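# Move the sponge-filled tote from floor to desk

## Task

Lift the tote that holds two yellow sponges off the floor and place it on the desk standing upright; both sponges must still lie fully inside the tote with nothing overhanging the rim. The robot must not tip over or be left leaning, and the result only counts if it stays that way without the robot holding anything in place.

## Robot and tools

ROBOT. A Hello Robot Stretch 3: a two-wheeled base (0.33 m long, 0.34 m wide), a lift that slides up and down a mast, and a single arm that reaches out to the robot's RIGHT side. The base only drives straight or spins in place; it cannot strafe. To shift the gripper forward or back you drive the base. Spins pivot about the point between the drive wheels, 0.05 m behind the front edge. With the arm pulled in and wrist folded, a spin sweeps a 0.28 m radius; an unfolded level wrist reaches beyond that. Cameras: head_camera and nav_camera ride on the head (aimed by head_pan_rad and head_tilt_rad); wrist_camera is on the gripper.

FRAMES. Base frame: origin on the floor between the drive wheels, x forward, y left, z up. hand_pose is reported in it, located where closed fingertips meet. Odometry frame is the base frame as it was at the start; heading is positive to the left, -3.142 to 3.142.

execute_actions takes "actions", a list run in order (an empty list just returns the current state and images). Each action may hold "robot", "steps" (1 to 450 control steps at 30 per second; default 1) and "until". "steps" alone is a wait. "robot" is one command, a queue list of up to 8 commands and {"pause_s": seconds up to 15} items run one after the other, or {"stop": true} which brakes everything and clears the queue. A command may contain:
- "base": exactly one of {"translate_m": d} (relative drive in metres from where the base is when that command begins, forward positive, |d| at most 1) or {"rotate_rad": d} (relative spin in radians, left/counter-clockwise positive, |d| at most 3.2).
- "joints": absolute targets by name; unnamed joints keep their current target. lift_m 0 to 1.1 (arm height on mast); arm_m 0 to 0.52 (extension); wrist_yaw_rad -1.345 to 4.42 (0 along the arm, positive toward the front, 3.0 folded over the base); wrist_pitch_rad -1.57 to 0.451 (0 level, negative tips fingers down); wrist_roll_rad -2.911 to 2.911 (0 fingers side by side); gripper_m -0.089 to 0.179 (bigger is wider; actual fingertip gap is about 0.007 less when nearly shut and 0.025 less when wide, zero below 0.007); head_pan_rad -3.953 to 1.73 (0 forward, positive left, -1.57 looks along the arm); head_tilt_rad -1.53 to 0.419 (negative looks down).
- "contact_limits": {"arm_m": effort %} (1 to 100) at which the arm's motion halts; lower is gentler, too low halts immediately.
Base and joint motions in one command start together and keep running across later actions. A new command takes effect immediately and discards the rest of any older queue. A queue advances only when the prior command's motions end "done" (off_target also passes for base and gripper); other endings drop the remainder. One bad value rejects the entire call.
"until" ends an action early: {"robot": {"status": "ended"}} fires once nothing reports moving and no queue runs; or compare fields like {"lift_m": [">", 0.3]} or {"base_status": ["!=", "moving"]}. {"any": {"status": "ended"}} fires when any one motion finishes. Don't wait for exact equality on readings.

zoom_image: {"camera": one of head_camera, nav_camera, wrist_camera, "region": [x0, y0, x1, y1]} in pixels from the top-left of that camera's latest image, at most 504 by 504.



RESULTS. base_status shows progress like (translate_m done of goal). joint_status words: moving, done, off_target (stuck short, may still push), contact_stop (joint met resistance and went slack), time_out, stopped, torque_fault (wrist servo shut off ~10 s, limp), not_commanded. robot.on_its_own appears when the robot altered a target, a joint is slack or off, a motor is straining at rest, or base_tilt is off by 3 degrees or more. motor_effort is per cent with a bracketed peak; readings are noisy. lidar_m gives 12 distances in 30-degree sectors starting straight ahead, counter-clockwise (4th left, 7th behind, 10th right), in a plane 0.17 m up, so it sees table legs, not tops. wrist_depth_mm and head_depth_mm are 7x7 grids of depths in mm. refusals and queue_left count refused goals and waiting commands.

SPEED. Full base speed (0.30 m/s, 1.9 rad/s) only when stowed: lift_m under 0.30, arm_m under 0.03, wrist_yaw_rad over 2.54; otherwise 0.10 m/s and 0.63 rad/s.

GRIPPING. Set gripper_m below the object's width to grasp; to let go, open at least 0.02 past where the pads made contact. Neither reading nor done proves a hold; check images. Over-squeezing triggers a stall guard that weakens grip.

CAUTIONS. Fold or unfold the wrist only with lift_m 0.32 to 0.95, wrist_pitch_rad -0.4 and roll near 0; after folding, lift may drop to 0.25. With wrist_yaw_rad below -0.4, keep pitch at -0.5 or lower. Pushing into something solid with the gripper above about 0.45 m can tip the robot; don't push again after a contact_stop. Don't drive while gripping or hooking something fixed. If the base snags furniture, reverse the last move in small steps; if tilted, free the gripper and lower lift_m to about 0.2. Avoid drops, slams, hard pushes, spilling the sponges, and leaving servos overheated. Loose objects may get nudged occasionally.

Each tool is called after "Call:" as a command line: name --argument value for each argument, lists and objects as JSON in quotes; but a table of rows of numbers goes row by row, as --pt "numbers of a row", without its own name.

## Session

I'll start by looking at the scene.

Call:
execute_actions --actions '[]'

Scene clock: 0.00 s.
robot.base_odometry: x=+0.000 y=+0.000 heading=+0.000 (m, m, rad; robot's odometry frame)
robot.turned_by_wheels: +0.000 (rad since the last result)
robot.turned_by_imu: +0.000 (rad since the last result)
robot.base_tilt: forward=+0.0 right=-0.5 (deg)
robot.lidar_m: 1.35 1.34 1.62 2.21 2.21 1.99 2.44 2.37 2.10 1.50 1.26 1.66
robot.head_depth_mm: 1930 2035 2032 2018 2003 1988 1959 / 1922 2131 2149 2161 2164 2189 2149 / 1938 2000 2027 2034 2083 2078 2059 / 1871 1900 1909 1919 1949 1946 1954 / 1784 1794 1799 1823 1835 1838 1851 / 1702 1698 1730 1738 1739 1729 1078 / 1620 1626 1645 1645 1658 1412 1020
robot.base_status: not_commanded
robot.joint_positions: lift_m=+0.433 arm_m=-0.002 wrist_yaw_rad=+3.008 wrist_pitch_rad=-0.441 wrist_roll_rad=+0.009 gripper_m=+0.037 head_pan_rad=-0.015 head_tilt_rad=-0.005
robot.joint_goals: lift_m=+0.433 arm_m=-0.002 wrist_yaw_rad=+3.008 wrist_pitch_rad=-0.441 wrist_roll_rad=+0.009 gripper_m=+0.037 head_pan_rad=-0.015 head_tilt_rad=-0.005
robot.joint_status: lift_m=not_commanded arm_m=not_commanded wrist_yaw_rad=not_commanded wrist_pitch_rad=not_commanded wrist_roll_rad=not_commanded gripper_m=not_commanded head_pan_rad=not_commanded head_tilt_rad=not_commanded
robot.measured_speeds: translate_m=+0.000 rotate_rad=+0.000 lift_m=+0.000 arm_m=+0.000 wrist_yaw_rad=+0.000 wrist_pitch_rad=+0.000 wrist_roll_rad=+0.000 head_pan_rad=+0.000 head_tilt_rad=+0.000
robot: refusals=0 queue=idle queue_left=0
robot.motor_effort: left_wheel=+1 right_wheel=+1 lift_m=+19 arm_m=-1 wrist_yaw_rad=+0 wrist_pitch_rad=+5 wrist_roll_rad=-1 gripper_m=+0 head_pan_rad=+0 head_tilt_rad=+2 (%)
robot.hand_pose: x=+0.0083 y=+0.0766 z=+0.4402 quat_wxyz=(+0.201, +0.702, +0.107, +0.675) (m; robot's base frame)
robot.wrist_depth_mm: - - - - - - - / - - - - - - - / - - - - - - - / 942 941 927 959 949 912 948 / 780 770 - 769 786 775 773 / 661 651 - 664 - 665 661 / 585 579 - 567 568 578 570
pictures: head_camera (sideways: a quarter turn clockwise sets it upright), nav_camera (sideways: a quarter turn counterclockwise sets it upright), wrist_camera
Images, in order (width x height): head_camera 896x504, nav_camera 672x504, wrist_camera 644x364.

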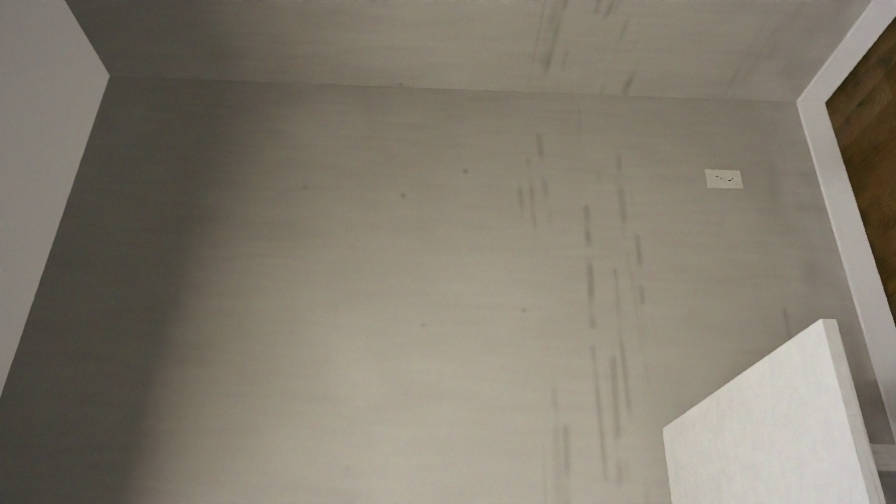

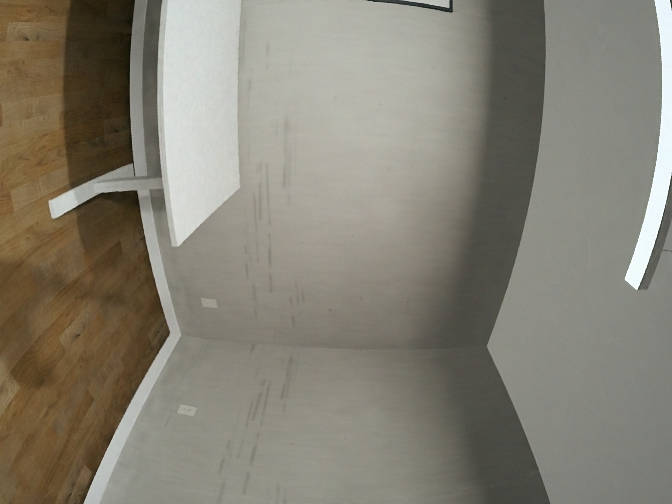

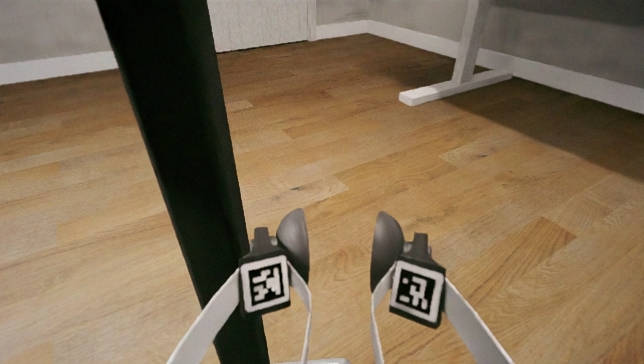

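Call:
execute_actions --actions '[{"robot": {"joints": {"head_pan_rad": -1.6, "head_tilt_rad": -0.7}}, "steps": 150, "until": {"robot": {"status": "ended"}}}]'

Scene clock: 4.00 s.
robot.base_odometry: x=+0.000 y=+0.000 heading=+0.000 (m, m, rad; robot's odometry frame)
robot.turned_by_wheels: +0.000 (rad since the last result)
robot.turned_by_imu: -0.001 (rad since the last result)
robot.base_tilt: forward=+0.0 right=-0.5 (deg)
robot.lidar_m: 1.34 1.35 1.62 2.21 2.21 1.99 2.45 2.37 2.11 1.49 1.26 1.66
robot.head_depth_mm: 1725 1992 2300 1977 1631 1369 1186 / 1640 1884 2181 1981 1617 1361 1180 / 1505 1722 2010 1945 1603 1355 1173 / 1411 1548 1774 1841 1589 1350 1166 / 1355 1528 1756 1793 1590 1341 1163 / 1320 1475 1663 1770 1579 1331 1160 / 1269 1403 1569 1713 1565 1330 1154
robot.base_status: not_commanded
robot.joint_positions: lift_m=+0.433 arm_m=-0.002 wrist_yaw_rad=+3.008 wrist_pitch_rad=-0.441 wrist_roll_rad=+0.009 gripper_m=+0.037 head_pan_rad=-1.593 head_tilt_rad=-0.691
robot.joint_goals: lift_m=+0.433 arm_m=-0.002 wrist_yaw_rad=+3.008 wrist_pitch_rad=-0.441 wrist_roll_rad=+0.009 gripper_m=+0.037 head_pan_rad=-1.600 head_tilt_rad=-0.700
robot.joint_status: lift_m=not_commanded arm_m=not_commanded wrist_yaw_rad=not_commanded wrist_pitch_rad=not_commanded wrist_roll_rad=not_commanded gripper_m=not_commanded head_pan_rad=done head_tilt_rad=done
robot.measured_speeds: translate_m=+0.000 rotate_rad=+0.000 lift_m=+0.000 arm_m=+0.000 wrist_yaw_rad=+0.000 wrist_pitch_rad=+0.000 wrist_roll_rad=+0.000 head_pan_rad=+0.000 head_tilt_rad=+0.000
robot: refusals=0 queue=done queue_left=0
robot.motor_effort: left_wheel=+1(1) right_wheel=+1(1) lift_m=+19(19) arm_m=-1(2) wrist_yaw_rad=+0(0) wrist_pitch_rad=+5(5) wrist_roll_rad=-1(1) gripper_m=-1(0) head_pan_rad=-2(30) head_tilt_rad=-3(25) (%)
robot.hand_pose: x=+0.0083 y=+0.0766 z=+0.4402 quat_wxyz=(+0.201, +0.702, +0.107, +0.675) (m; robot's base frame)
robot.wrist_depth_mm: - - - - - - - / - - - - - - - / - - - - - - - / 920 953 960 940 964 931 935 / 786 783 - 776 799 783 789 / 671 671 - 656 - 669 672 / 569 582 - 579 573 565 573
pictures: head_camera (sideways: a quarter turn clockwise sets it upright), nav_camera (sideways: a quarter turn counterclockwise sets it upright), wrist_camera
camera_calibration (this result's frames):
head_camera: T_world_to_cam=[[-0.0245066, 0.641783, -0.766494, 1.01698], [0.999317, -0.00548556, -0.0365435, 0.0485084], [-0.0276577, -0.766866, -0.641211, 0.787929], [0, 0, 0, 1]] pos_world=[-0.00176017, -0.0481816, 1.28651]
nav_camera: T_world_to_cam=[[0.0383404, -0.638043, 0.769046, -0.959106], [-0.999169, -0.035122, 0.0206739, 0.032449], [0.0138196, -0.769199, -0.638859, 0.788303], [0, 0, 0, 1]] pos_world=[0.0583004, -0.00444864, 1.24054]
wrist_camera: T_world_to_cam=[[0.997748, -0.0646373, -0.0179063, 0.0168417], [-0.0516126, -0.569417, -0.820427, 0.442954], [0.0428341, 0.819504, -0.571471, 0.349365], [0, 0, 0, 1]] pos_world=[-0.00890648, -0.032992, 0.563366]
Images, in order (width x height): head_camera 896x504, nav_camera 672x504, wrist_camera 644x364.

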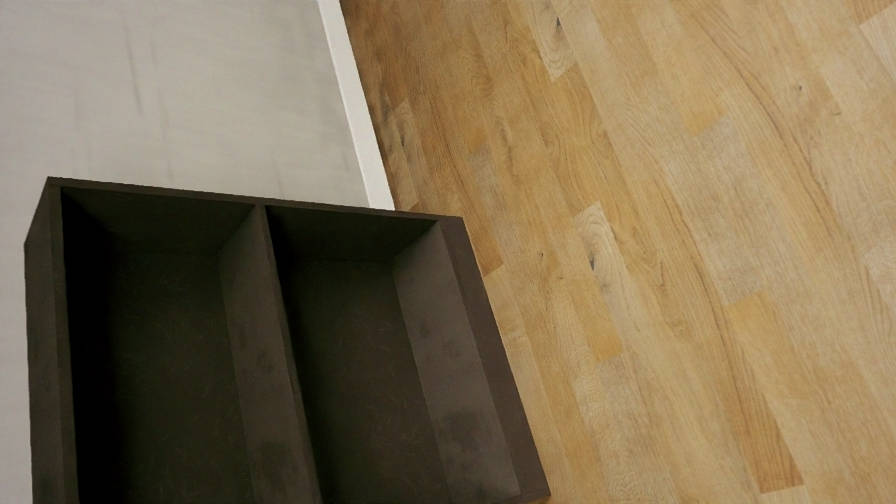

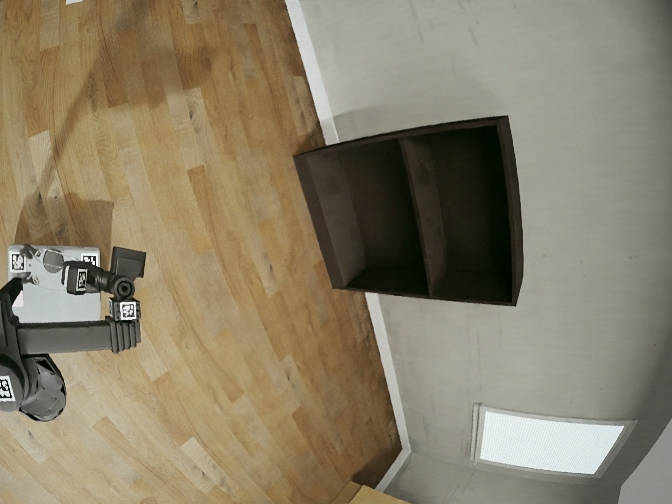

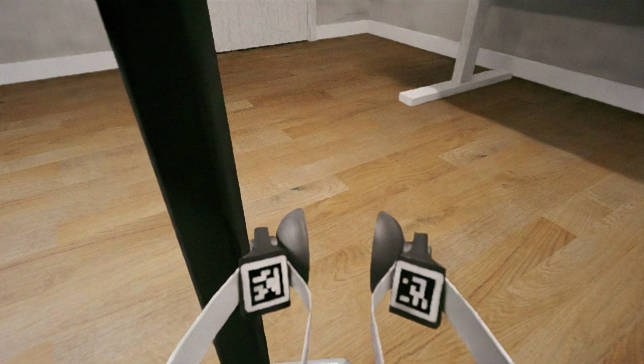

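Call:
execute_actions --actions '[{"robot": {"joints": {"head_pan_rad": -3.1, "head_tilt_rad": -0.7}}, "steps": 150, "until": {"robot": {"status": "ended"}}}]'

Scene clock: 7.07 s.
robot.base_odometry: x=+0.000 y=+0.000 heading=+0.000 (m, m, rad; robot's odometry frame)
robot.turned_by_wheels: +0.000 (rad since the last result)
robot.turned_by_imu: -0.001 (rad since the last result)
robot.base_tilt: forward=+0.0 right=-0.4 (deg)
robot.lidar_m: 1.35 1.34 1.62 2.22 2.21 2.00 2.44 2.37 2.11 1.50 1.26 1.66
robot.head_depth_mm: 2815 3014 2471 1980 1625 1370 1178 / 2981 3244 2556 1959 1612 1361 1173 / 2872 3173 2552 1979 1609 1356 1199 / 2649 2984 2513 1953 1598 1350 1187 / 2196 2367 2502 1951 1587 1343 1165 / 2120 2276 2422 1928 1574 1342 1165 / 2007 2168 2350 1911 1569 1335 1157
robot.base_status: not_commanded
robot.joint_positions: lift_m=+0.433 arm_m=-0.002 wrist_yaw_rad=+3.008 wrist_pitch_rad=-0.441 wrist_roll_rad=+0.009 gripper_m=+0.037 head_pan_rad=-3.093 head_tilt_rad=-0.691
robot.joint_goals: lift_m=+0.433 arm_m=-0.002 wrist_yaw_rad=+3.008 wrist_pitch_rad=-0.441 wrist_roll_rad=+0.009 gripper_m=+0.037 head_pan_rad=-3.100 head_tilt_rad=-0.700
robot.joint_status: lift_m=not_commanded arm_m=not_commanded wrist_yaw_rad=not_commanded wrist_pitch_rad=not_commanded wrist_roll_rad=not_commanded gripper_m=not_commanded head_pan_rad=done head_tilt_rad=done
robot.measured_speeds: translate_m=+0.000 rotate_rad=+0.000 lift_m=+0.000 arm_m=+0.000 wrist_yaw_rad=+0.000 wrist_pitch_rad=+0.000 wrist_roll_rad=+0.000 head_pan_rad=+0.000 head_tilt_rad=+0.000
robot: refusals=0 queue=done queue_left=0
robot.motor_effort: left_wheel=+1(1) right_wheel=+1(0) lift_m=+19(19) arm_m=+0(1) wrist_yaw_rad=+0(0) wrist_pitch_rad=+5(5) wrist_roll_rad=-1(1) gripper_m=-1(1) head_pan_rad=-2(31) head_tilt_rad=-3(3) (%)
robot.hand_pose: x=+0.0083 y=+0.0766 z=+0.4402 quat_wxyz=(+0.201, +0.702, +0.107, +0.675) (m; robot's base frame)
robot.wrist_depth_mm: - - - - - - - / - - - - - - - / - - - - - - - / 952 932 954 929 944 929 957 / 768 785 - 775 808 771 782 / 672 664 - 664 - 671 656 / 580 576 - 568 575 575 572
pictures: head_camera (sideways: a quarter turn clockwise sets it upright), nav_camera (sideways: a quarter turn counterclockwise sets it upright), wrist_camera
camera_calibration (this result's frames):
head_camera: T_world_to_cam=[[0.638722, 0.0698595, -0.76626, 1.01263], [0.0652345, -0.997201, -0.0365375, 0.0541984], [-0.766667, -0.0266492, -0.641492, 0.792802], [0, 0, 0, 1]] pos_world=[-0.0425113, 0.00443234, 1.2865]
nav_camera: T_world_to_cam=[[-0.634013, -0.083394, 0.768812, -0.954701], [-0.105724, 0.994181, 0.020653, 0.0270262], [-0.766061, -0.0681877, -0.639141, 0.793427], [0, 0, 0, 1]] pos_world=[0.00537769, -0.0523832, 1.24054]
wrist_camera: T_world_to_cam=[[0.997748, -0.0646371, -0.0179063, 0.0168417], [-0.0516125, -0.569417, -0.820427, 0.442954], [0.0428339, 0.819504, -0.571471, 0.349366], [0, 0, 0, 1]] pos_world=[-0.00890651, -0.032992, 0.563366]
Images, in order (width x height): head_camera 896x504, nav_camera 672x504, wrist_camera 644x364.

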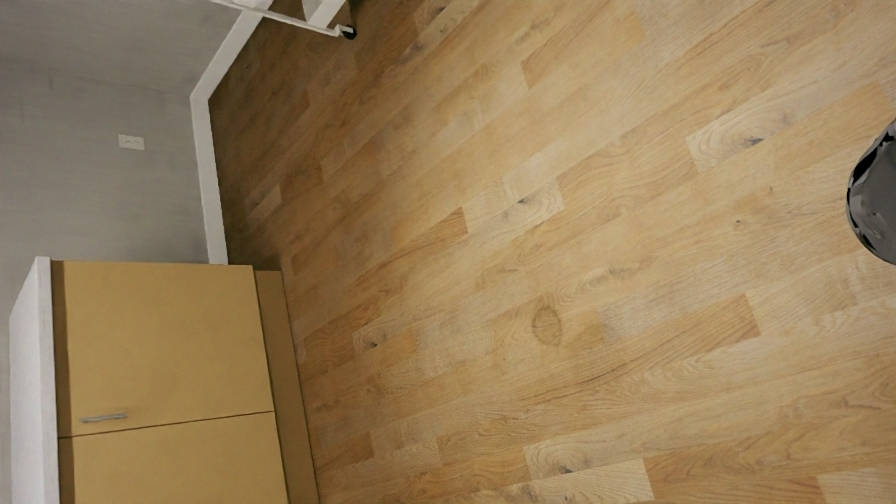

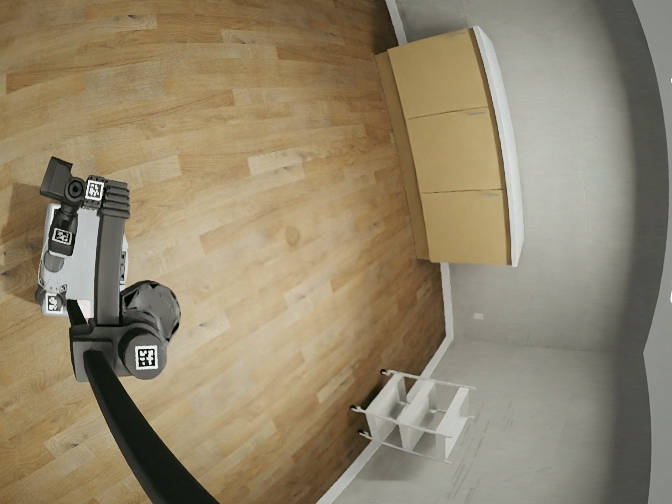

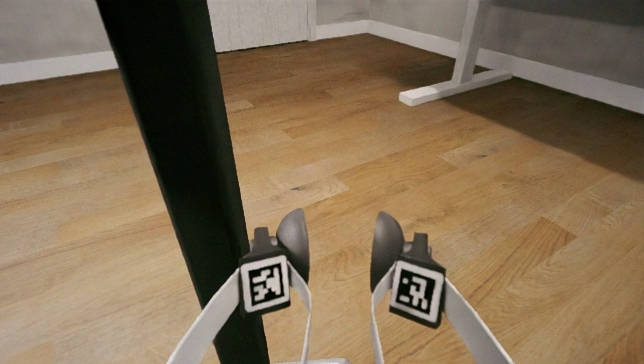

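Call:
execute_actions --actions '[{"robot": {"joints": {"head_pan_rad": 0.6, "head_tilt_rad": -0.9}}, "steps": 150, "until": {"robot": {"status": "ended"}}}]'

Scene clock: 15.03 s.
robot.base_odometry: x=+0.000 y=+0.000 heading=+0.000 (m, m, rad; robot's odometry frame)
robot.turned_by_wheels: +0.000 (rad since the last result)
robot.turned_by_imu: -0.001 (rad since the last result)
robot.base_tilt: forward=+0.0 right=-0.5 (deg)
robot.lidar_m: 1.34 1.34 1.63 2.21 2.21 1.99 2.44 2.37 2.11 1.50 1.26 1.65
robot.head_depth_mm: 1334 1072 1828 1624 1409 1251 1120 / 1321 1095 1848 1610 1407 1244 1115 / 1306 1090 1900 1610 1403 1239 1111 / 1299 1116 1889 1612 1395 1236 1109 / 1289 1112 1884 1598 1393 1233 1104 / 1269 1928 1863 1580 1380 1222 1101 / 1258 1957 1851 1586 1385 1221 1091
robot.base_status: not_commanded
robot.joint_positions: lift_m=+0.433 arm_m=-0.002 wrist_yaw_rad=+3.008 wrist_pitch_rad=-0.441 wrist_roll_rad=+0.009 gripper_m=+0.037 head_pan_rad=+0.593 head_tilt_rad=-0.889
robot.joint_goals: lift_m=+0.433 arm_m=-0.002 wrist_yaw_rad=+3.008 wrist_pitch_rad=-0.441 wrist_roll_rad=+0.009 gripper_m=+0.037 head_pan_rad=+0.600 head_tilt_rad=-0.900
robot.joint_status: lift_m=not_commanded arm_m=not_commanded wrist_yaw_rad=not_commanded wrist_pitch_rad=not_commanded wrist_roll_rad=not_commanded gripper_m=not_commanded head_pan_rad=done head_tilt_rad=done
robot.measured_speeds: translate_m=+0.000 rotate_rad=+0.000 lift_m=+0.000 arm_m=+0.000 wrist_yaw_rad=+0.000 wrist_pitch_rad=+0.000 wrist_roll_rad=+0.000 head_pan_rad=+0.000 head_tilt_rad=+0.000
robot: refusals=0 queue=done queue_left=0
robot.motor_effort: left_wheel=+1(1) right_wheel=+0(0) lift_m=+19(20) arm_m=-1(1) wrist_yaw_rad=+0(0) wrist_pitch_rad=+5(5) wrist_roll_rad=-1(1) gripper_m=+0(1) head_pan_rad=+2(29) head_tilt_rad=-3(13) (%)
robot.hand_pose: x=+0.0083 y=+0.0766 z=+0.4402 quat_wxyz=(+0.201, +0.702, +0.107, +0.675) (m; robot's base frame)
robot.wrist_depth_mm: - - - - - - - / - - - - - - - / - - - - - - - / 959 925 937 958 950 938 938 / 767 791 - 788 815 789 762 / 657 676 - 671 - 656 655 / 573 579 - 582 579 587 576
pictures: head_camera (sideways: a quarter turn clockwise sets it upright), nav_camera (sideways: a quarter turn counterclockwise sets it upright), wrist_camera
camera_calibration (this result's frames):
head_camera: T_world_to_cam=[[-0.62475, -0.467346, -0.62552, 0.836933], [-0.577554, 0.815701, -0.0325935, 0.0529759], [0.52547, 0.340909, -0.779527, 0.964444], [0, 0, 0, 1]] pos_world=[0.0466841, 0.0191374, 1.27706]
nav_camera: T_world_to_cam=[[0.614197, 0.476814, 0.628816, -0.779875], [0.607398, -0.794346, 0.00905372, 0.0377809], [0.503814, 0.376381, -0.777501, 0.965628], [0, 0, 0, 1]] pos_world=[-0.0304482, 0.0384226, 1.24083]
wrist_camera: T_world_to_cam=[[0.997748, -0.0646373, -0.0179062, 0.0168417], [-0.0516125, -0.569417, -0.820427, 0.442954], [0.0428341, 0.819504, -0.571471, 0.349366], [0, 0, 0, 1]] pos_world=[-0.00890648, -0.032992, 0.563366]
Images, in order (width x height): head_camera 896x504, nav_camera 672x504, wrist_camera 644x364.

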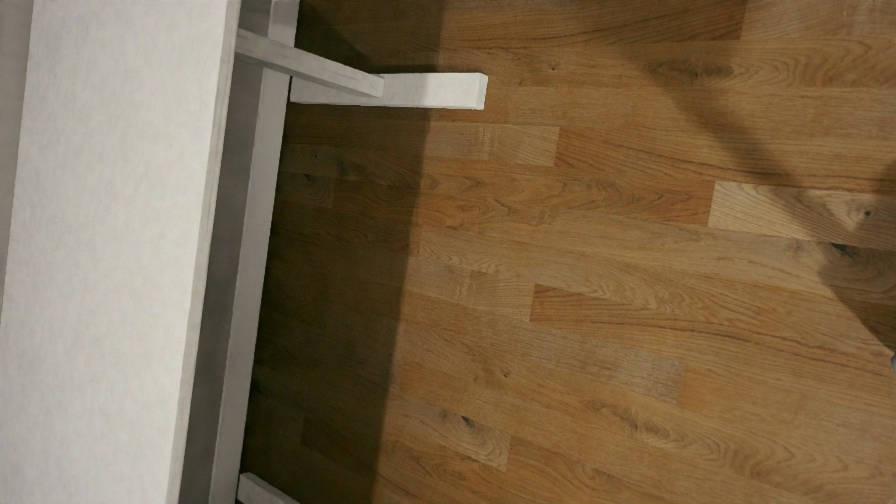

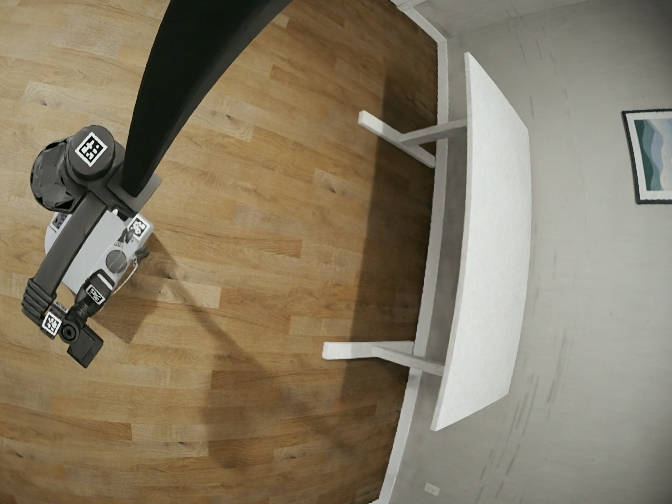

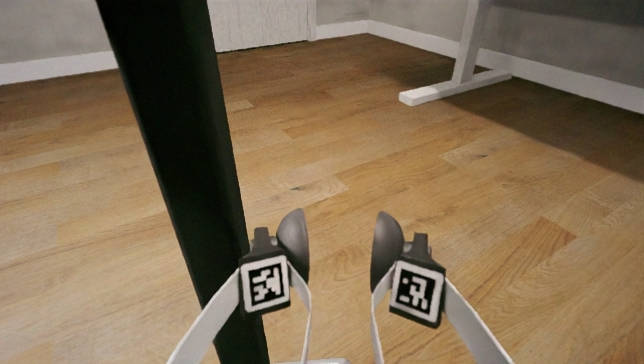

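Call:
execute_actions --actions '[{"robot": {"base": {"rotate_rad": 0.8}, "joints": {"head_pan_rad": 1.3, "head_tilt_rad": -0.7}}, "steps": 150, "until": {"robot": {"status": "ended"}}}]'

Scene clock: 22.13 s.
robot.base_odometry: x=+0.000 y=+0.000 heading=+0.800 (m, m, rad; robot's odometry frame)
robot.turned_by_wheels: +0.800 (rad since the last result)
robot.turned_by_imu: +0.783 (rad since the last result)
robot.base_tilt: forward=+0.0 right=-0.4 (deg)
robot.lidar_m: 1.67 1.62 2.20 2.15 2.01 2.37 2.38 1.50 1.26 1.57 1.91 1.34
robot.head_depth_mm: 1804 2029 2259 1951 1607 1357 1175 / 1832 2041 2272 1947 1595 1349 1169 / 1858 2060 2265 1927 1585 1346 1166 / 1863 2103 2298 1925 1580 1339 1166 / 1885 2105 2336 1898 1561 1339 1160 / 1889 2133 2330 1889 1550 1334 1149 / 1913 2142 2308 1879 1556 1323 1149
robot.base_status: done (rotate_rad +0.7999 of +0.8000)
robot.joint_positions: lift_m=+0.433 arm_m=-0.002 wrist_yaw_rad=+3.008 wrist_pitch_rad=-0.441 wrist_roll_rad=+0.009 gripper_m=+0.037 head_pan_rad=+1.293 head_tilt_rad=-0.705
robot.joint_goals: lift_m=+0.433 arm_m=-0.002 wrist_yaw_rad=+3.008 wrist_pitch_rad=-0.441 wrist_roll_rad=+0.009 gripper_m=+0.037 head_pan_rad=+1.300 head_tilt_rad=-0.700
robot.joint_status: lift_m=not_commanded arm_m=not_commanded wrist_yaw_rad=not_commanded wrist_pitch_rad=not_commanded wrist_roll_rad=not_commanded gripper_m=not_commanded head_pan_rad=done head_tilt_rad=done
robot.measured_speeds: translate_m=+0.000 rotate_rad=+0.000 lift_m=+0.000 arm_m=+0.000 wrist_yaw_rad=+0.000 wrist_pitch_rad=+0.000 wrist_roll_rad=+0.000 head_pan_rad=+0.000 head_tilt_rad=+0.000
robot: refusals=0 queue=done queue_left=0
robot.motor_effort: left_wheel=-2(7) right_wheel=+2(4) lift_m=+19(19) arm_m=-1(0) wrist_yaw_rad=+0(0) wrist_pitch_rad=+5(5) wrist_roll_rad=-1(1) gripper_m=+0(0) head_pan_rad=+3(25) head_tilt_rad=+1(11) (%)
robot.hand_pose: x=+0.0083 y=+0.0766 z=+0.4402 quat_wxyz=(+0.201, +0.702, +0.107, +0.675) (m; robot's base frame)
robot.wrist_depth_mm: - - - - - - - / - - - - - - - / - - - - - - - / 943 919 962 938 946 957 942 / 787 781 - 780 812 783 766 / 663 663 - 670 - 672 663 / 578 580 - 580 575 585 587
pictures: head_camera (sideways: a quarter turn clockwise sets it upright), nav_camera (sideways: a quarter turn counterclockwise sets it upright), wrist_camera
camera_calibration (this result's frames):
head_camera: T_world_to_cam=[[-0.141593, -0.637144, -0.757627, 1.00614], [-0.965529, 0.257751, -0.0363142, 0.0601948], [0.218417, 0.726369, -0.651676, 0.800041], [0, 0, 0, 1]] pos_world=[0.0258398, 0.0444161, 1.28583]
nav_camera: T_world_to_cam=[[0.127272, 0.63706, 0.760234, -0.948163], [0.975603, -0.218641, 0.0198891, 0.0214249], [0.178889, 0.739155, -0.649345, 0.800936], [0, 0, 0, 1]] pos_world=[-0.0435058, 0.0167059, 1.24048]
wrist_camera: T_world_to_cam=[[0.997748, -0.0646371, -0.0179062, 0.0168414], [-0.0516124, -0.569417, -0.820427, 0.442952], [0.0428339, 0.819504, -0.571471, 0.349369], [0, 0, 0, 1]] pos_world=[-0.00890651, -0.0329959, 0.563366]
Images, in order (width x height): head_camera 896x504, nav_camera 672x504, wrist_camera 644x364.

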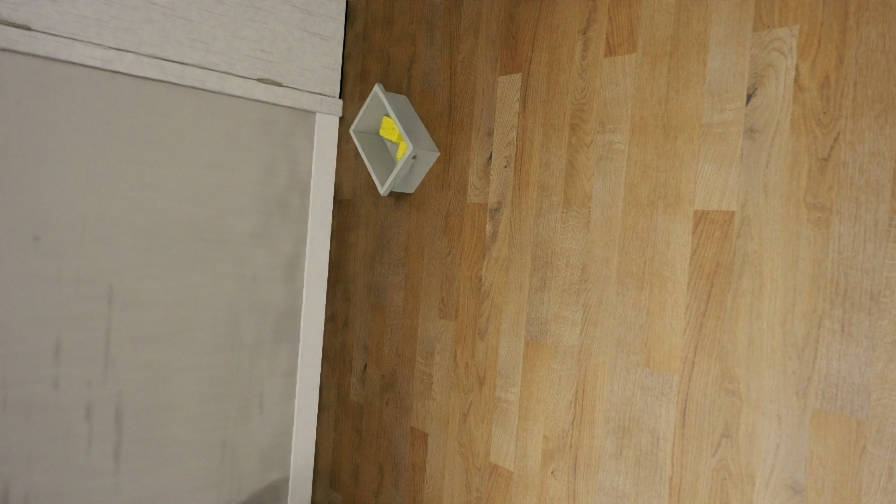

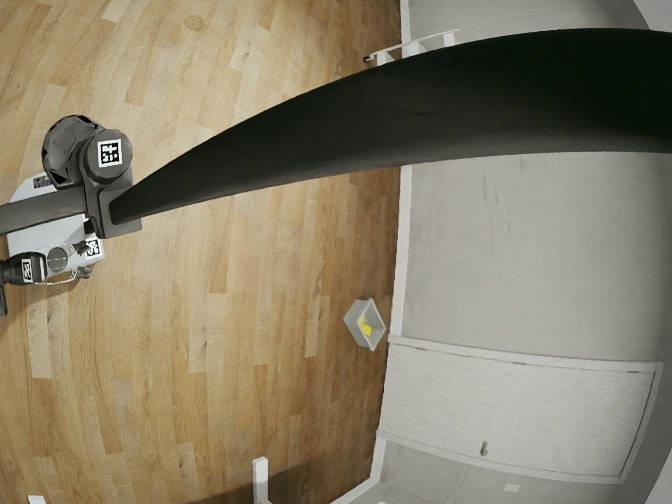

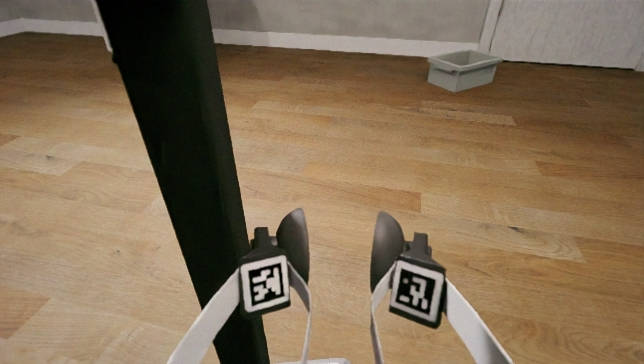

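Found the tote. Let me zoom in.

Call:
zoom_image --camera "head_camera" --region '[320, 60, 480, 220]'

Call:
zoom_image --camera "wrist_camera" --region '[400, 30, 530, 110]'

Region (320, 60, 480, 220) of head_camera's 896x504 image, scaled by 3.150, with more detail than that image has.

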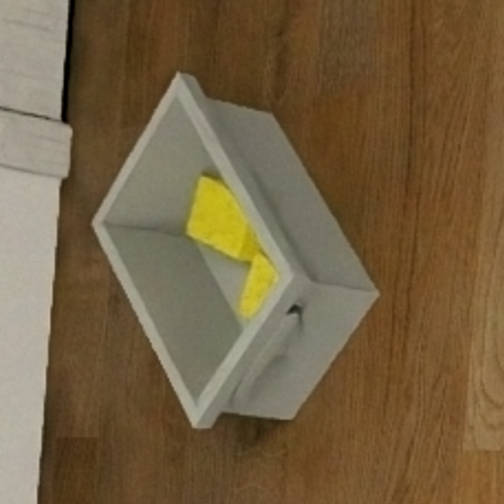

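Region (400, 30, 530, 110) of wrist_camera's 644x364 image, scaled by 3.877; it fills the top 310 rows of this view, and the rest is white.

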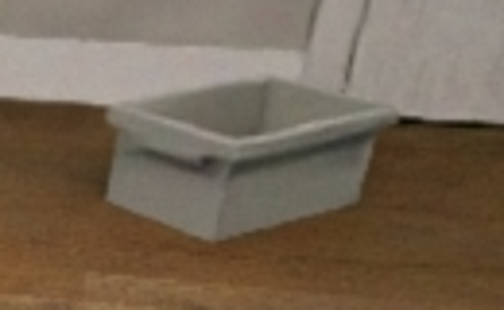

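Call:
execute_actions --actions '[{"robot": [{"base": {"rotate_rad": 0.81}, "joints": {"lift_m": 0.28, "head_pan_rad": 0.55, "head_tilt_rad": -0.95}}, {"base": {"translate_m": 1.0}}], "steps": 450, "until": {"robot": {"status": "ended"}}}]'

Scene clock: 102.57 s.
robot.base_odometry: x=-0.039 y=+0.999 heading=+1.610 (m, m, rad; robot's odometry frame)
robot.turned_by_wheels: +0.810 (rad since the last result)
robot.turned_by_imu: +0.795 (rad since the last result)
robot.base_tilt: forward=+0.0 right=-0.5 (deg)
robot.lidar_m: 1.29 1.26 1.39 1.75 2.86 2.98 2.22 2.48 1.48 1.39 0.91 1.46
robot.head_depth_mm: 1113 1287 1541 1563 1377 1232 1107 / 1125 1313 1588 1549 1369 1224 1107 / 1156 1334 1596 1555 1361 1223 1103 / 1181 1384 1661 1482 1353 1216 1098 / 1195 1410 1669 1486 1354 1209 1103 / 1216 1439 1687 1532 1345 1209 1097 / 1241 1480 1698 1524 1341 1201 1088
robot.base_status: done (translate_m +1.0000 of +1.0000)
robot.joint_positions: lift_m=+0.280 arm_m=-0.002 wrist_yaw_rad=+3.008 wrist_pitch_rad=-0.441 wrist_roll_rad=+0.009 gripper_m=+0.037 head_pan_rad=+0.557 head_tilt_rad=-0.939
robot.joint_goals: lift_m=+0.280 arm_m=-0.002 wrist_yaw_rad=+3.008 wrist_pitch_rad=-0.441 wrist_roll_rad=+0.009 gripper_m=+0.037 head_pan_rad=+0.550 head_tilt_rad=-0.950
robot.joint_status: lift_m=done arm_m=not_commanded wrist_yaw_rad=not_commanded wrist_pitch_rad=not_commanded wrist_roll_rad=not_commanded gripper_m=not_commanded head_pan_rad=done head_tilt_rad=done
robot.measured_speeds: translate_m=+0.000 rotate_rad=+0.000 lift_m=+0.000 arm_m=+0.000 wrist_yaw_rad=+0.000 wrist_pitch_rad=+0.000 wrist_roll_rad=+0.000 head_pan_rad=+0.000 head_tilt_rad=+0.000
robot: refusals=0 queue=done queue_left=0
robot.motor_effort: left_wheel=-2(8) right_wheel=+2(6) lift_m=+16(22) arm_m=+0(1) wrist_yaw_rad=+0(0) wrist_pitch_rad=+5(5) wrist_roll_rad=-1(1) gripper_m=-1(0) head_pan_rad=-2(28) head_tilt_rad=-3(17) (%)
robot.hand_pose: x=+0.0083 y=+0.0766 z=+0.2878 quat_wxyz=(+0.201, +0.702, +0.107, +0.675) (m; robot's base frame)
robot.wrist_depth_mm: - - - - - - - / - - - - - - - / 892 870 875 887 877 863 705 / 696 688 687 697 686 692 635 / 570 580 - 563 587 575 576 / 488 500 - 499 - 490 492 / 435 - - - 425 420 426
pictures: head_camera (sideways: a quarter turn clockwise sets it upright), nav_camera (sideways: a quarter turn counterclockwise sets it upright), wrist_camera
camera_calibration (this result's frames):
head_camera: T_world_to_cam=[[-0.666955, -0.460699, -0.585601, 0.785181], [-0.549264, 0.835059, -0.0313809, 0.0512226], [0.503468, 0.30072, -0.809992, 1.00419], [0, 0, 0, 1]] pos_world=[0.0462375, 0.0169786, 1.27479]
nav_camera: T_world_to_cam=[[0.656893, 0.47063, 0.589067, -0.728347], [0.578813, -0.815438, 0.00602879, 0.0418939], [0.483185, 0.336999, -0.808062, 1.00549], [0, 0, 0, 1]] pos_world=[-0.03164, 0.0380945, 1.24129]
wrist_camera: T_world_to_cam=[[0.997748, -0.0646407, -0.0179189, 0.0141179], [-0.0516327, -0.569566, -0.820322, 0.317888], [0.0428202, 0.8194, -0.571621, 0.262353], [0, 0, 0, 1]] pos_world=[-0.00890666, -0.0330014, 0.41099]
Images, in order (width x height): head_camera 896x504, nav_camera 672x504, wrist_camera 644x364.

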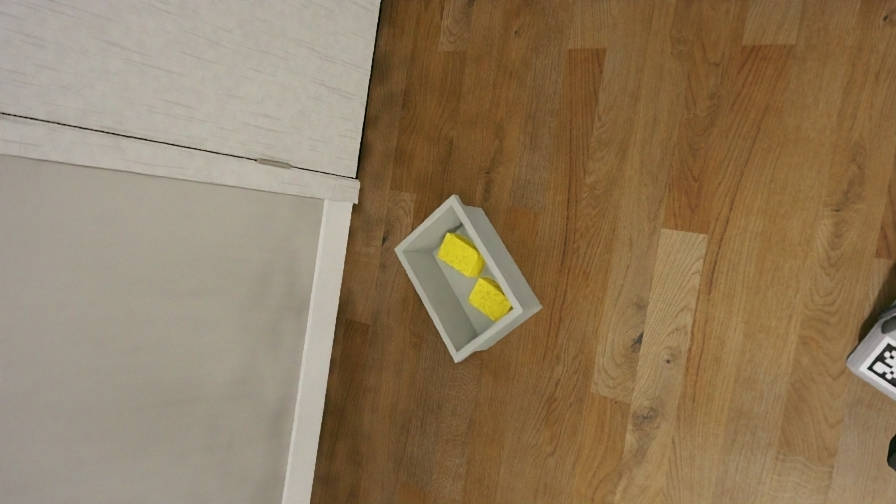

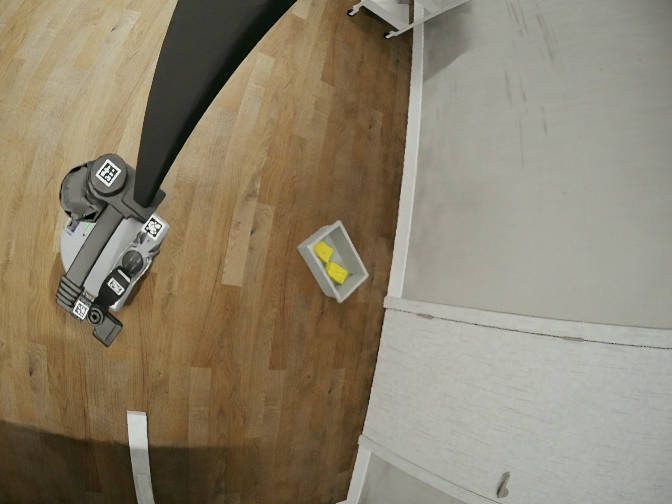

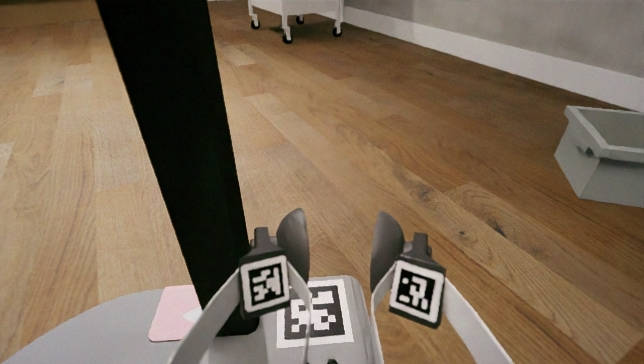

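Call:
zoom_image --camera "head_camera" --region '[370, 180, 570, 380]'

Call:
zoom_image --camera "wrist_camera" --region '[524, 80, 644, 220]'

Region (370, 180, 570, 380) of head_camera's 896x504 image, scaled by 2.520, with more detail than that image has.

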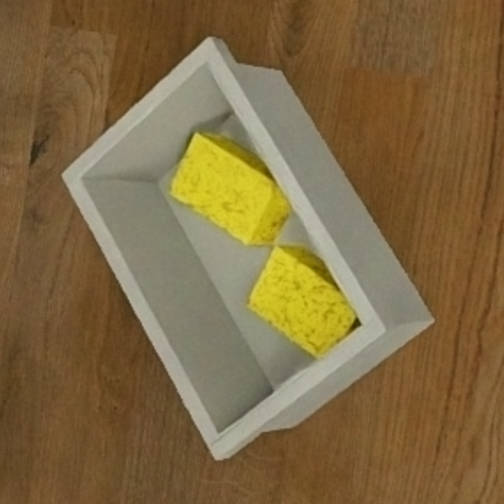

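Region (524, 80, 644, 220) of wrist_camera's 644x364 image, scaled by 3.600; it fills the left 432 columns of this view, and the rest is white.

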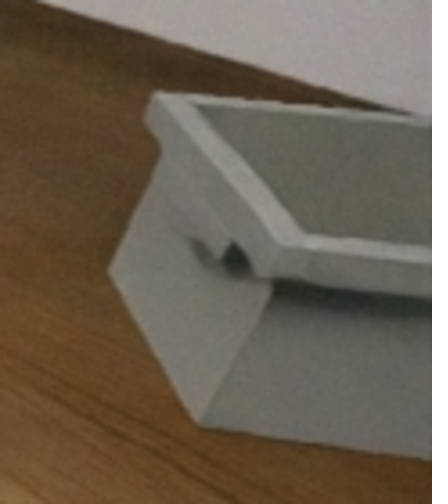

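Call:
execute_actions --actions '[{"robot": [{"base": {"translate_m": 0.52}, "joints": {"head_pan_rad": -1.57, "head_tilt_rad": -1.15}}, {"base": {"rotate_rad": 2.85}}, {"joints": {"lift_m": 0.42, "wrist_pitch_rad": -0.4}}, {"joints": {"wrist_yaw_rad": 1.57, "arm_m": 0.12, "gripper_m": 0.11}}, {"joints": {"wrist_pitch_rad": -1.57}}], "steps": 450, "until": {"robot": {"status": "ended"}}}]'

Scene clock: 166.87 s.
robot.base_odometry: x=-0.059 y=+1.519 heading=-1.824 (m, m, rad; robot's odometry frame)
robot.turned_by_wheels: +2.850 (rad since the last result)
robot.turned_by_imu: +2.784 (rad since the last result)
robot.base_tilt: forward=+0.0 right=-0.5 (deg)
robot.lidar_m: 3.02 2.72 1.78 0.80 1.15 1.15 0.90 0.80 0.80 0.98 1.81 3.06
robot.head_depth_mm: 914 1050 1220 1352 1278 1185 1130 / 1013 1169 1398 1381 1275 1192 - / 1131 1341 1487 1353 - - - / 1286 1544 1503 1353 1253 - - / 1478 1632 1503 1350 1259 1170 1091 / 1719 1640 1488 1362 1250 1160 1086 / 1815 1632 1481 1352 1250 1157 1080
robot.base_status: done (rotate_rad +2.8499 of +2.8500)
robot.joint_positions: lift_m=+0.420 arm_m=+0.120 wrist_yaw_rad=+1.571 wrist_pitch_rad=-1.562 wrist_roll_rad=+0.009 gripper_m=+0.110 head_pan_rad=-1.564 head_tilt_rad=-1.137
robot.joint_goals: lift_m=+0.420 arm_m=+0.120 wrist_yaw_rad=+1.570 wrist_pitch_rad=-1.570 wrist_roll_rad=+0.009 gripper_m=+0.110 head_pan_rad=-1.570 head_tilt_rad=-1.150
robot.joint_status: lift_m=done arm_m=done wrist_yaw_rad=done wrist_pitch_rad=done wrist_roll_rad=not_commanded gripper_m=done head_pan_rad=done head_tilt_rad=done
robot.measured_speeds: translate_m=+0.000 rotate_rad=+0.000 lift_m=+0.000 arm_m=+0.000 wrist_yaw_rad=+0.000 wrist_pitch_rad=+0.000 wrist_roll_rad=+0.000 head_pan_rad=+0.000 head_tilt_rad=+0.000
robot: refusals=0 queue=done queue_left=0
robot.motor_effort: left_wheel=-2(10) right_wheel=+2(8) lift_m=+23(28) arm_m=+2(3) wrist_yaw_rad=-1(1) wrist_pitch_rad=-3(9) wrist_roll_rad=-1(0) gripper_m=-1(81) head_pan_rad=-2(31) head_tilt_rad=-4(17) (%)
robot.hand_pose: x=-0.0432 y=-0.2650 z=+0.3020 quat_wxyz=(+0.707, +0.707, -0.006, +0.000) (m; robot's base frame)
robot.wrist_depth_mm: 438 431 435 430 425 411 330 / 451 449 446 435 435 381 400 / - - - 449 444 395 393 / - - - 458 451 402 415 / - - - 470 465 414 406 / - - 500 480 482 - 381 / - - 501 497 489 492 473
pictures: head_camera (sideways: a quarter turn clockwise sets it upright), nav_camera (sideways: a quarter turn counterclockwise sets it upright), wrist_camera
camera_calibration (this result's frames):
head_camera: T_world_to_cam=[[-0.045126, 0.908629, -0.415159, 0.559363], [0.998951, 0.0377908, -0.0258716, 0.0345986], [-0.00781848, -0.415891, -0.909381, 1.13648], [0, 0, 0, 1]] pos_world=[-0.000434942, -0.0369092, 1.26661]
nav_camera: T_world_to_cam=[[0.0588556, -0.905982, 0.419205, -0.503427], [-0.997697, -0.067567, -0.00595052, 0.0671063], [0.0337155, -0.417889, -0.907872, 1.13795], [0, 0, 0, 1]] pos_world=[0.0582147, 0.0239758, 1.24455]
wrist_camera: T_world_to_cam=[[0.0137649, -0.997478, -0.069627, -0.230348], [-0.987159, -0.0246395, 0.157831, -0.0590949], [-0.159148, 0.0665604, -0.985008, 0.469261], [0, 0, 0, 1]] pos_world=[0.0195166, -0.262457, 0.455514]
Images, in order (width x height): head_camera 896x504, nav_camera 672x504, wrist_camera 644x364.

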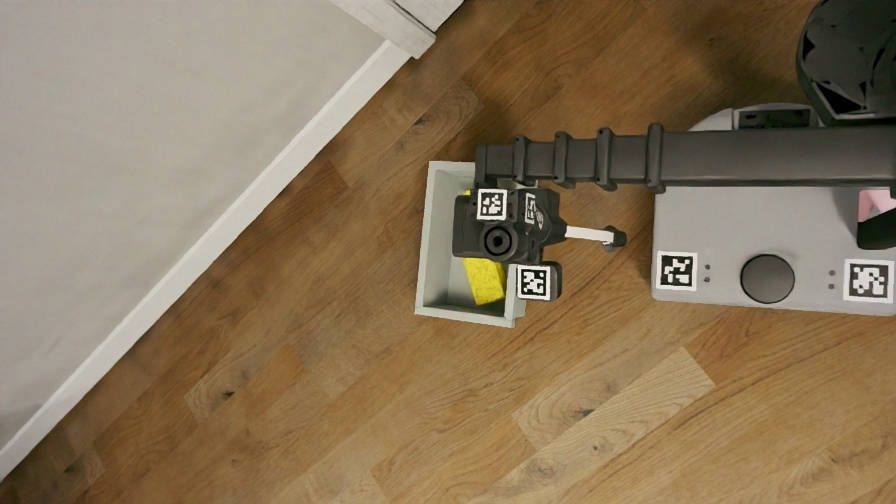

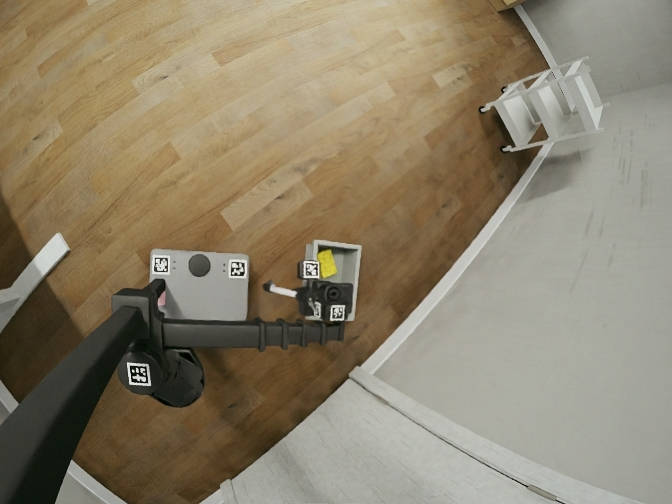

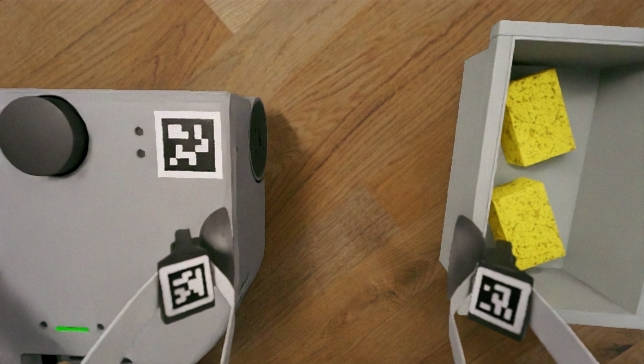

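Call:
zoom_image --camera "wrist_camera" --region '[400, 0, 644, 364]'

Region (400, 0, 644, 364) of wrist_camera's 644x364 image, scaled by 1.385; it fills the left 338 columns of this view, and the rest is white.

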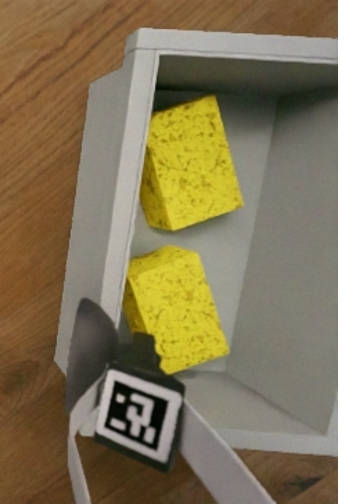

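Call:
execute_actions --actions '[{"robot": [{"base": {"translate_m": 0.017}, "joints": {"arm_m": 0.26, "wrist_yaw_rad": 1.52, "gripper_m": 0.075, "lift_m": 0.30}}], "steps": 450, "until": {"robot": {"status": "ended"}}}]'

Scene clock: 215.63 s.
robot.base_odometry: x=-0.063 y=+1.502 heading=-1.824 (m, m, rad; robot's odometry frame)
robot.turned_by_wheels: +0.000 (rad since the last result)
robot.turned_by_imu: -0.001 (rad since the last result)
robot.base_tilt: forward=+0.0 right=-0.5 (deg)
robot.lidar_m: 2.99 2.70 1.77 0.80 0.85 1.16 0.92 0.81 0.82 0.99 1.82 3.04
robot.head_depth_mm: 928 1061 1237 1375 1282 1188 1126 / 1028 1190 1415 1381 1278 1199 - / 1143 1363 1494 1380 1262 - - / 1303 1556 1493 1365 1257 - - / 1499 1635 1497 1362 1263 1168 1092 / 1738 1631 1481 1363 1258 1164 1088 / 1806 1633 1480 1354 1249 1159 1082
robot.base_status: done (translate_m +0.0170 of +0.0170)
robot.joint_positions: lift_m=+0.300 arm_m=+0.260 wrist_yaw_rad=+1.520 wrist_pitch_rad=-1.563 wrist_roll_rad=+0.009 gripper_m=+0.075 head_pan_rad=-1.564 head_tilt_rad=-1.137
robot.joint_goals: lift_m=+0.300 arm_m=+0.260 wrist_yaw_rad=+1.520 wrist_pitch_rad=-1.570 wrist_roll_rad=+0.009 gripper_m=+0.075 head_pan_rad=-1.570 head_tilt_rad=-1.150
robot.joint_status: lift_m=done arm_m=done wrist_yaw_rad=done wrist_pitch_rad=done wrist_roll_rad=not_commanded gripper_m=done head_pan_rad=done head_tilt_rad=done
robot.measured_speeds: translate_m=+0.000 rotate_rad=+0.000 lift_m=+0.000 arm_m=+0.000 wrist_yaw_rad=+0.000 wrist_pitch_rad=+0.000 wrist_roll_rad=+0.000 head_pan_rad=+0.000 head_tilt_rad=+0.000
robot: refusals=0 queue=done queue_left=0
robot.motor_effort: left_wheel=-2(6) right_wheel=+2(5) lift_m=+15(23) arm_m=+1(2) wrist_yaw_rad=+0(2) wrist_pitch_rad=-3(3) wrist_roll_rad=+0(0) gripper_m=-2(79) head_pan_rad=-2(2) head_tilt_rad=-4(5) (%)
robot.hand_pose: x=-0.0435 y=-0.4038 z=+0.1825 quat_wxyz=(+0.707, +0.706, -0.024, -0.019) (m; robot's base frame)
robot.wrist_depth_mm: 324 323 323 315 226 223 220 / 333 332 329 323 316 313 241 / - 338 335 333 284 317 239 / - 352 344 339 332 329 240 / - 358 353 350 339 336 238 / - 364 - 356 352 336 251 / - 378 376 372 312 304 249
pictures: head_camera (sideways: a quarter turn clockwise sets it upright), nav_camera (sideways: a quarter turn counterclockwise sets it upright), wrist_camera
camera_calibration (this result's frames):
head_camera: T_world_to_cam=[[-0.0451258, 0.908629, -0.415159, 0.559363], [0.998951, 0.0377906, -0.0258716, 0.0345986], [-0.00781853, -0.415891, -0.909381, 1.13648], [0, 0, 0, 1]] pos_world=[-0.000434946, -0.0369092, 1.26661]
nav_camera: T_world_to_cam=[[0.0588554, -0.905982, 0.419205, -0.503427], [-0.997697, -0.0675669, -0.00595053, 0.0671064], [0.0337154, -0.417889, -0.907872, 1.13795], [0, 0, 0, 1]] pos_world=[0.0582147, 0.0239758, 1.24455]
wrist_camera: T_world_to_cam=[[-0.0372358, -0.996877, -0.0696405, -0.379165], [-0.986967, 0.025769, 0.158844, -0.0237148], [-0.156553, 0.0746476, -0.984845, 0.364072], [0, 0, 0, 1]] pos_world=[0.0194725, -0.404547, 0.335916]
Images, in order (width x height): head_camera 896x504, nav_camera 672x504, wrist_camera 644x364.

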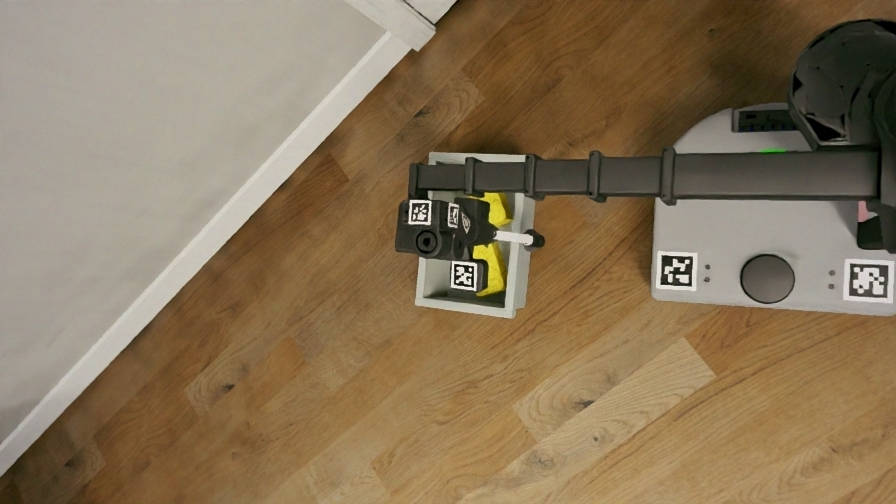

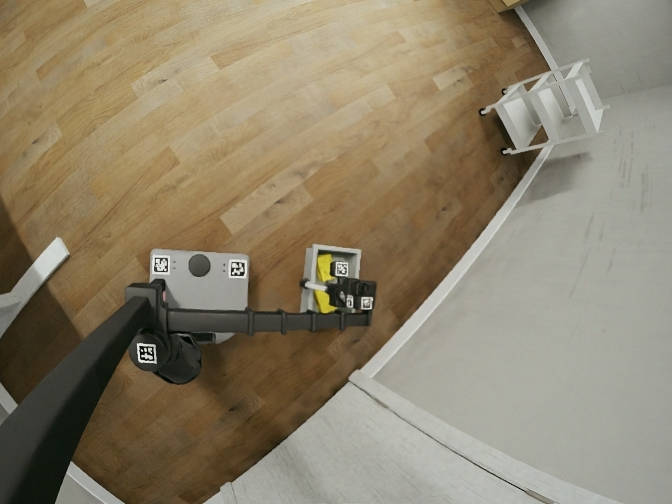

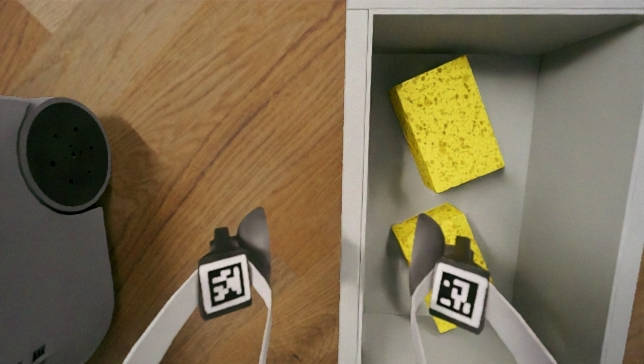

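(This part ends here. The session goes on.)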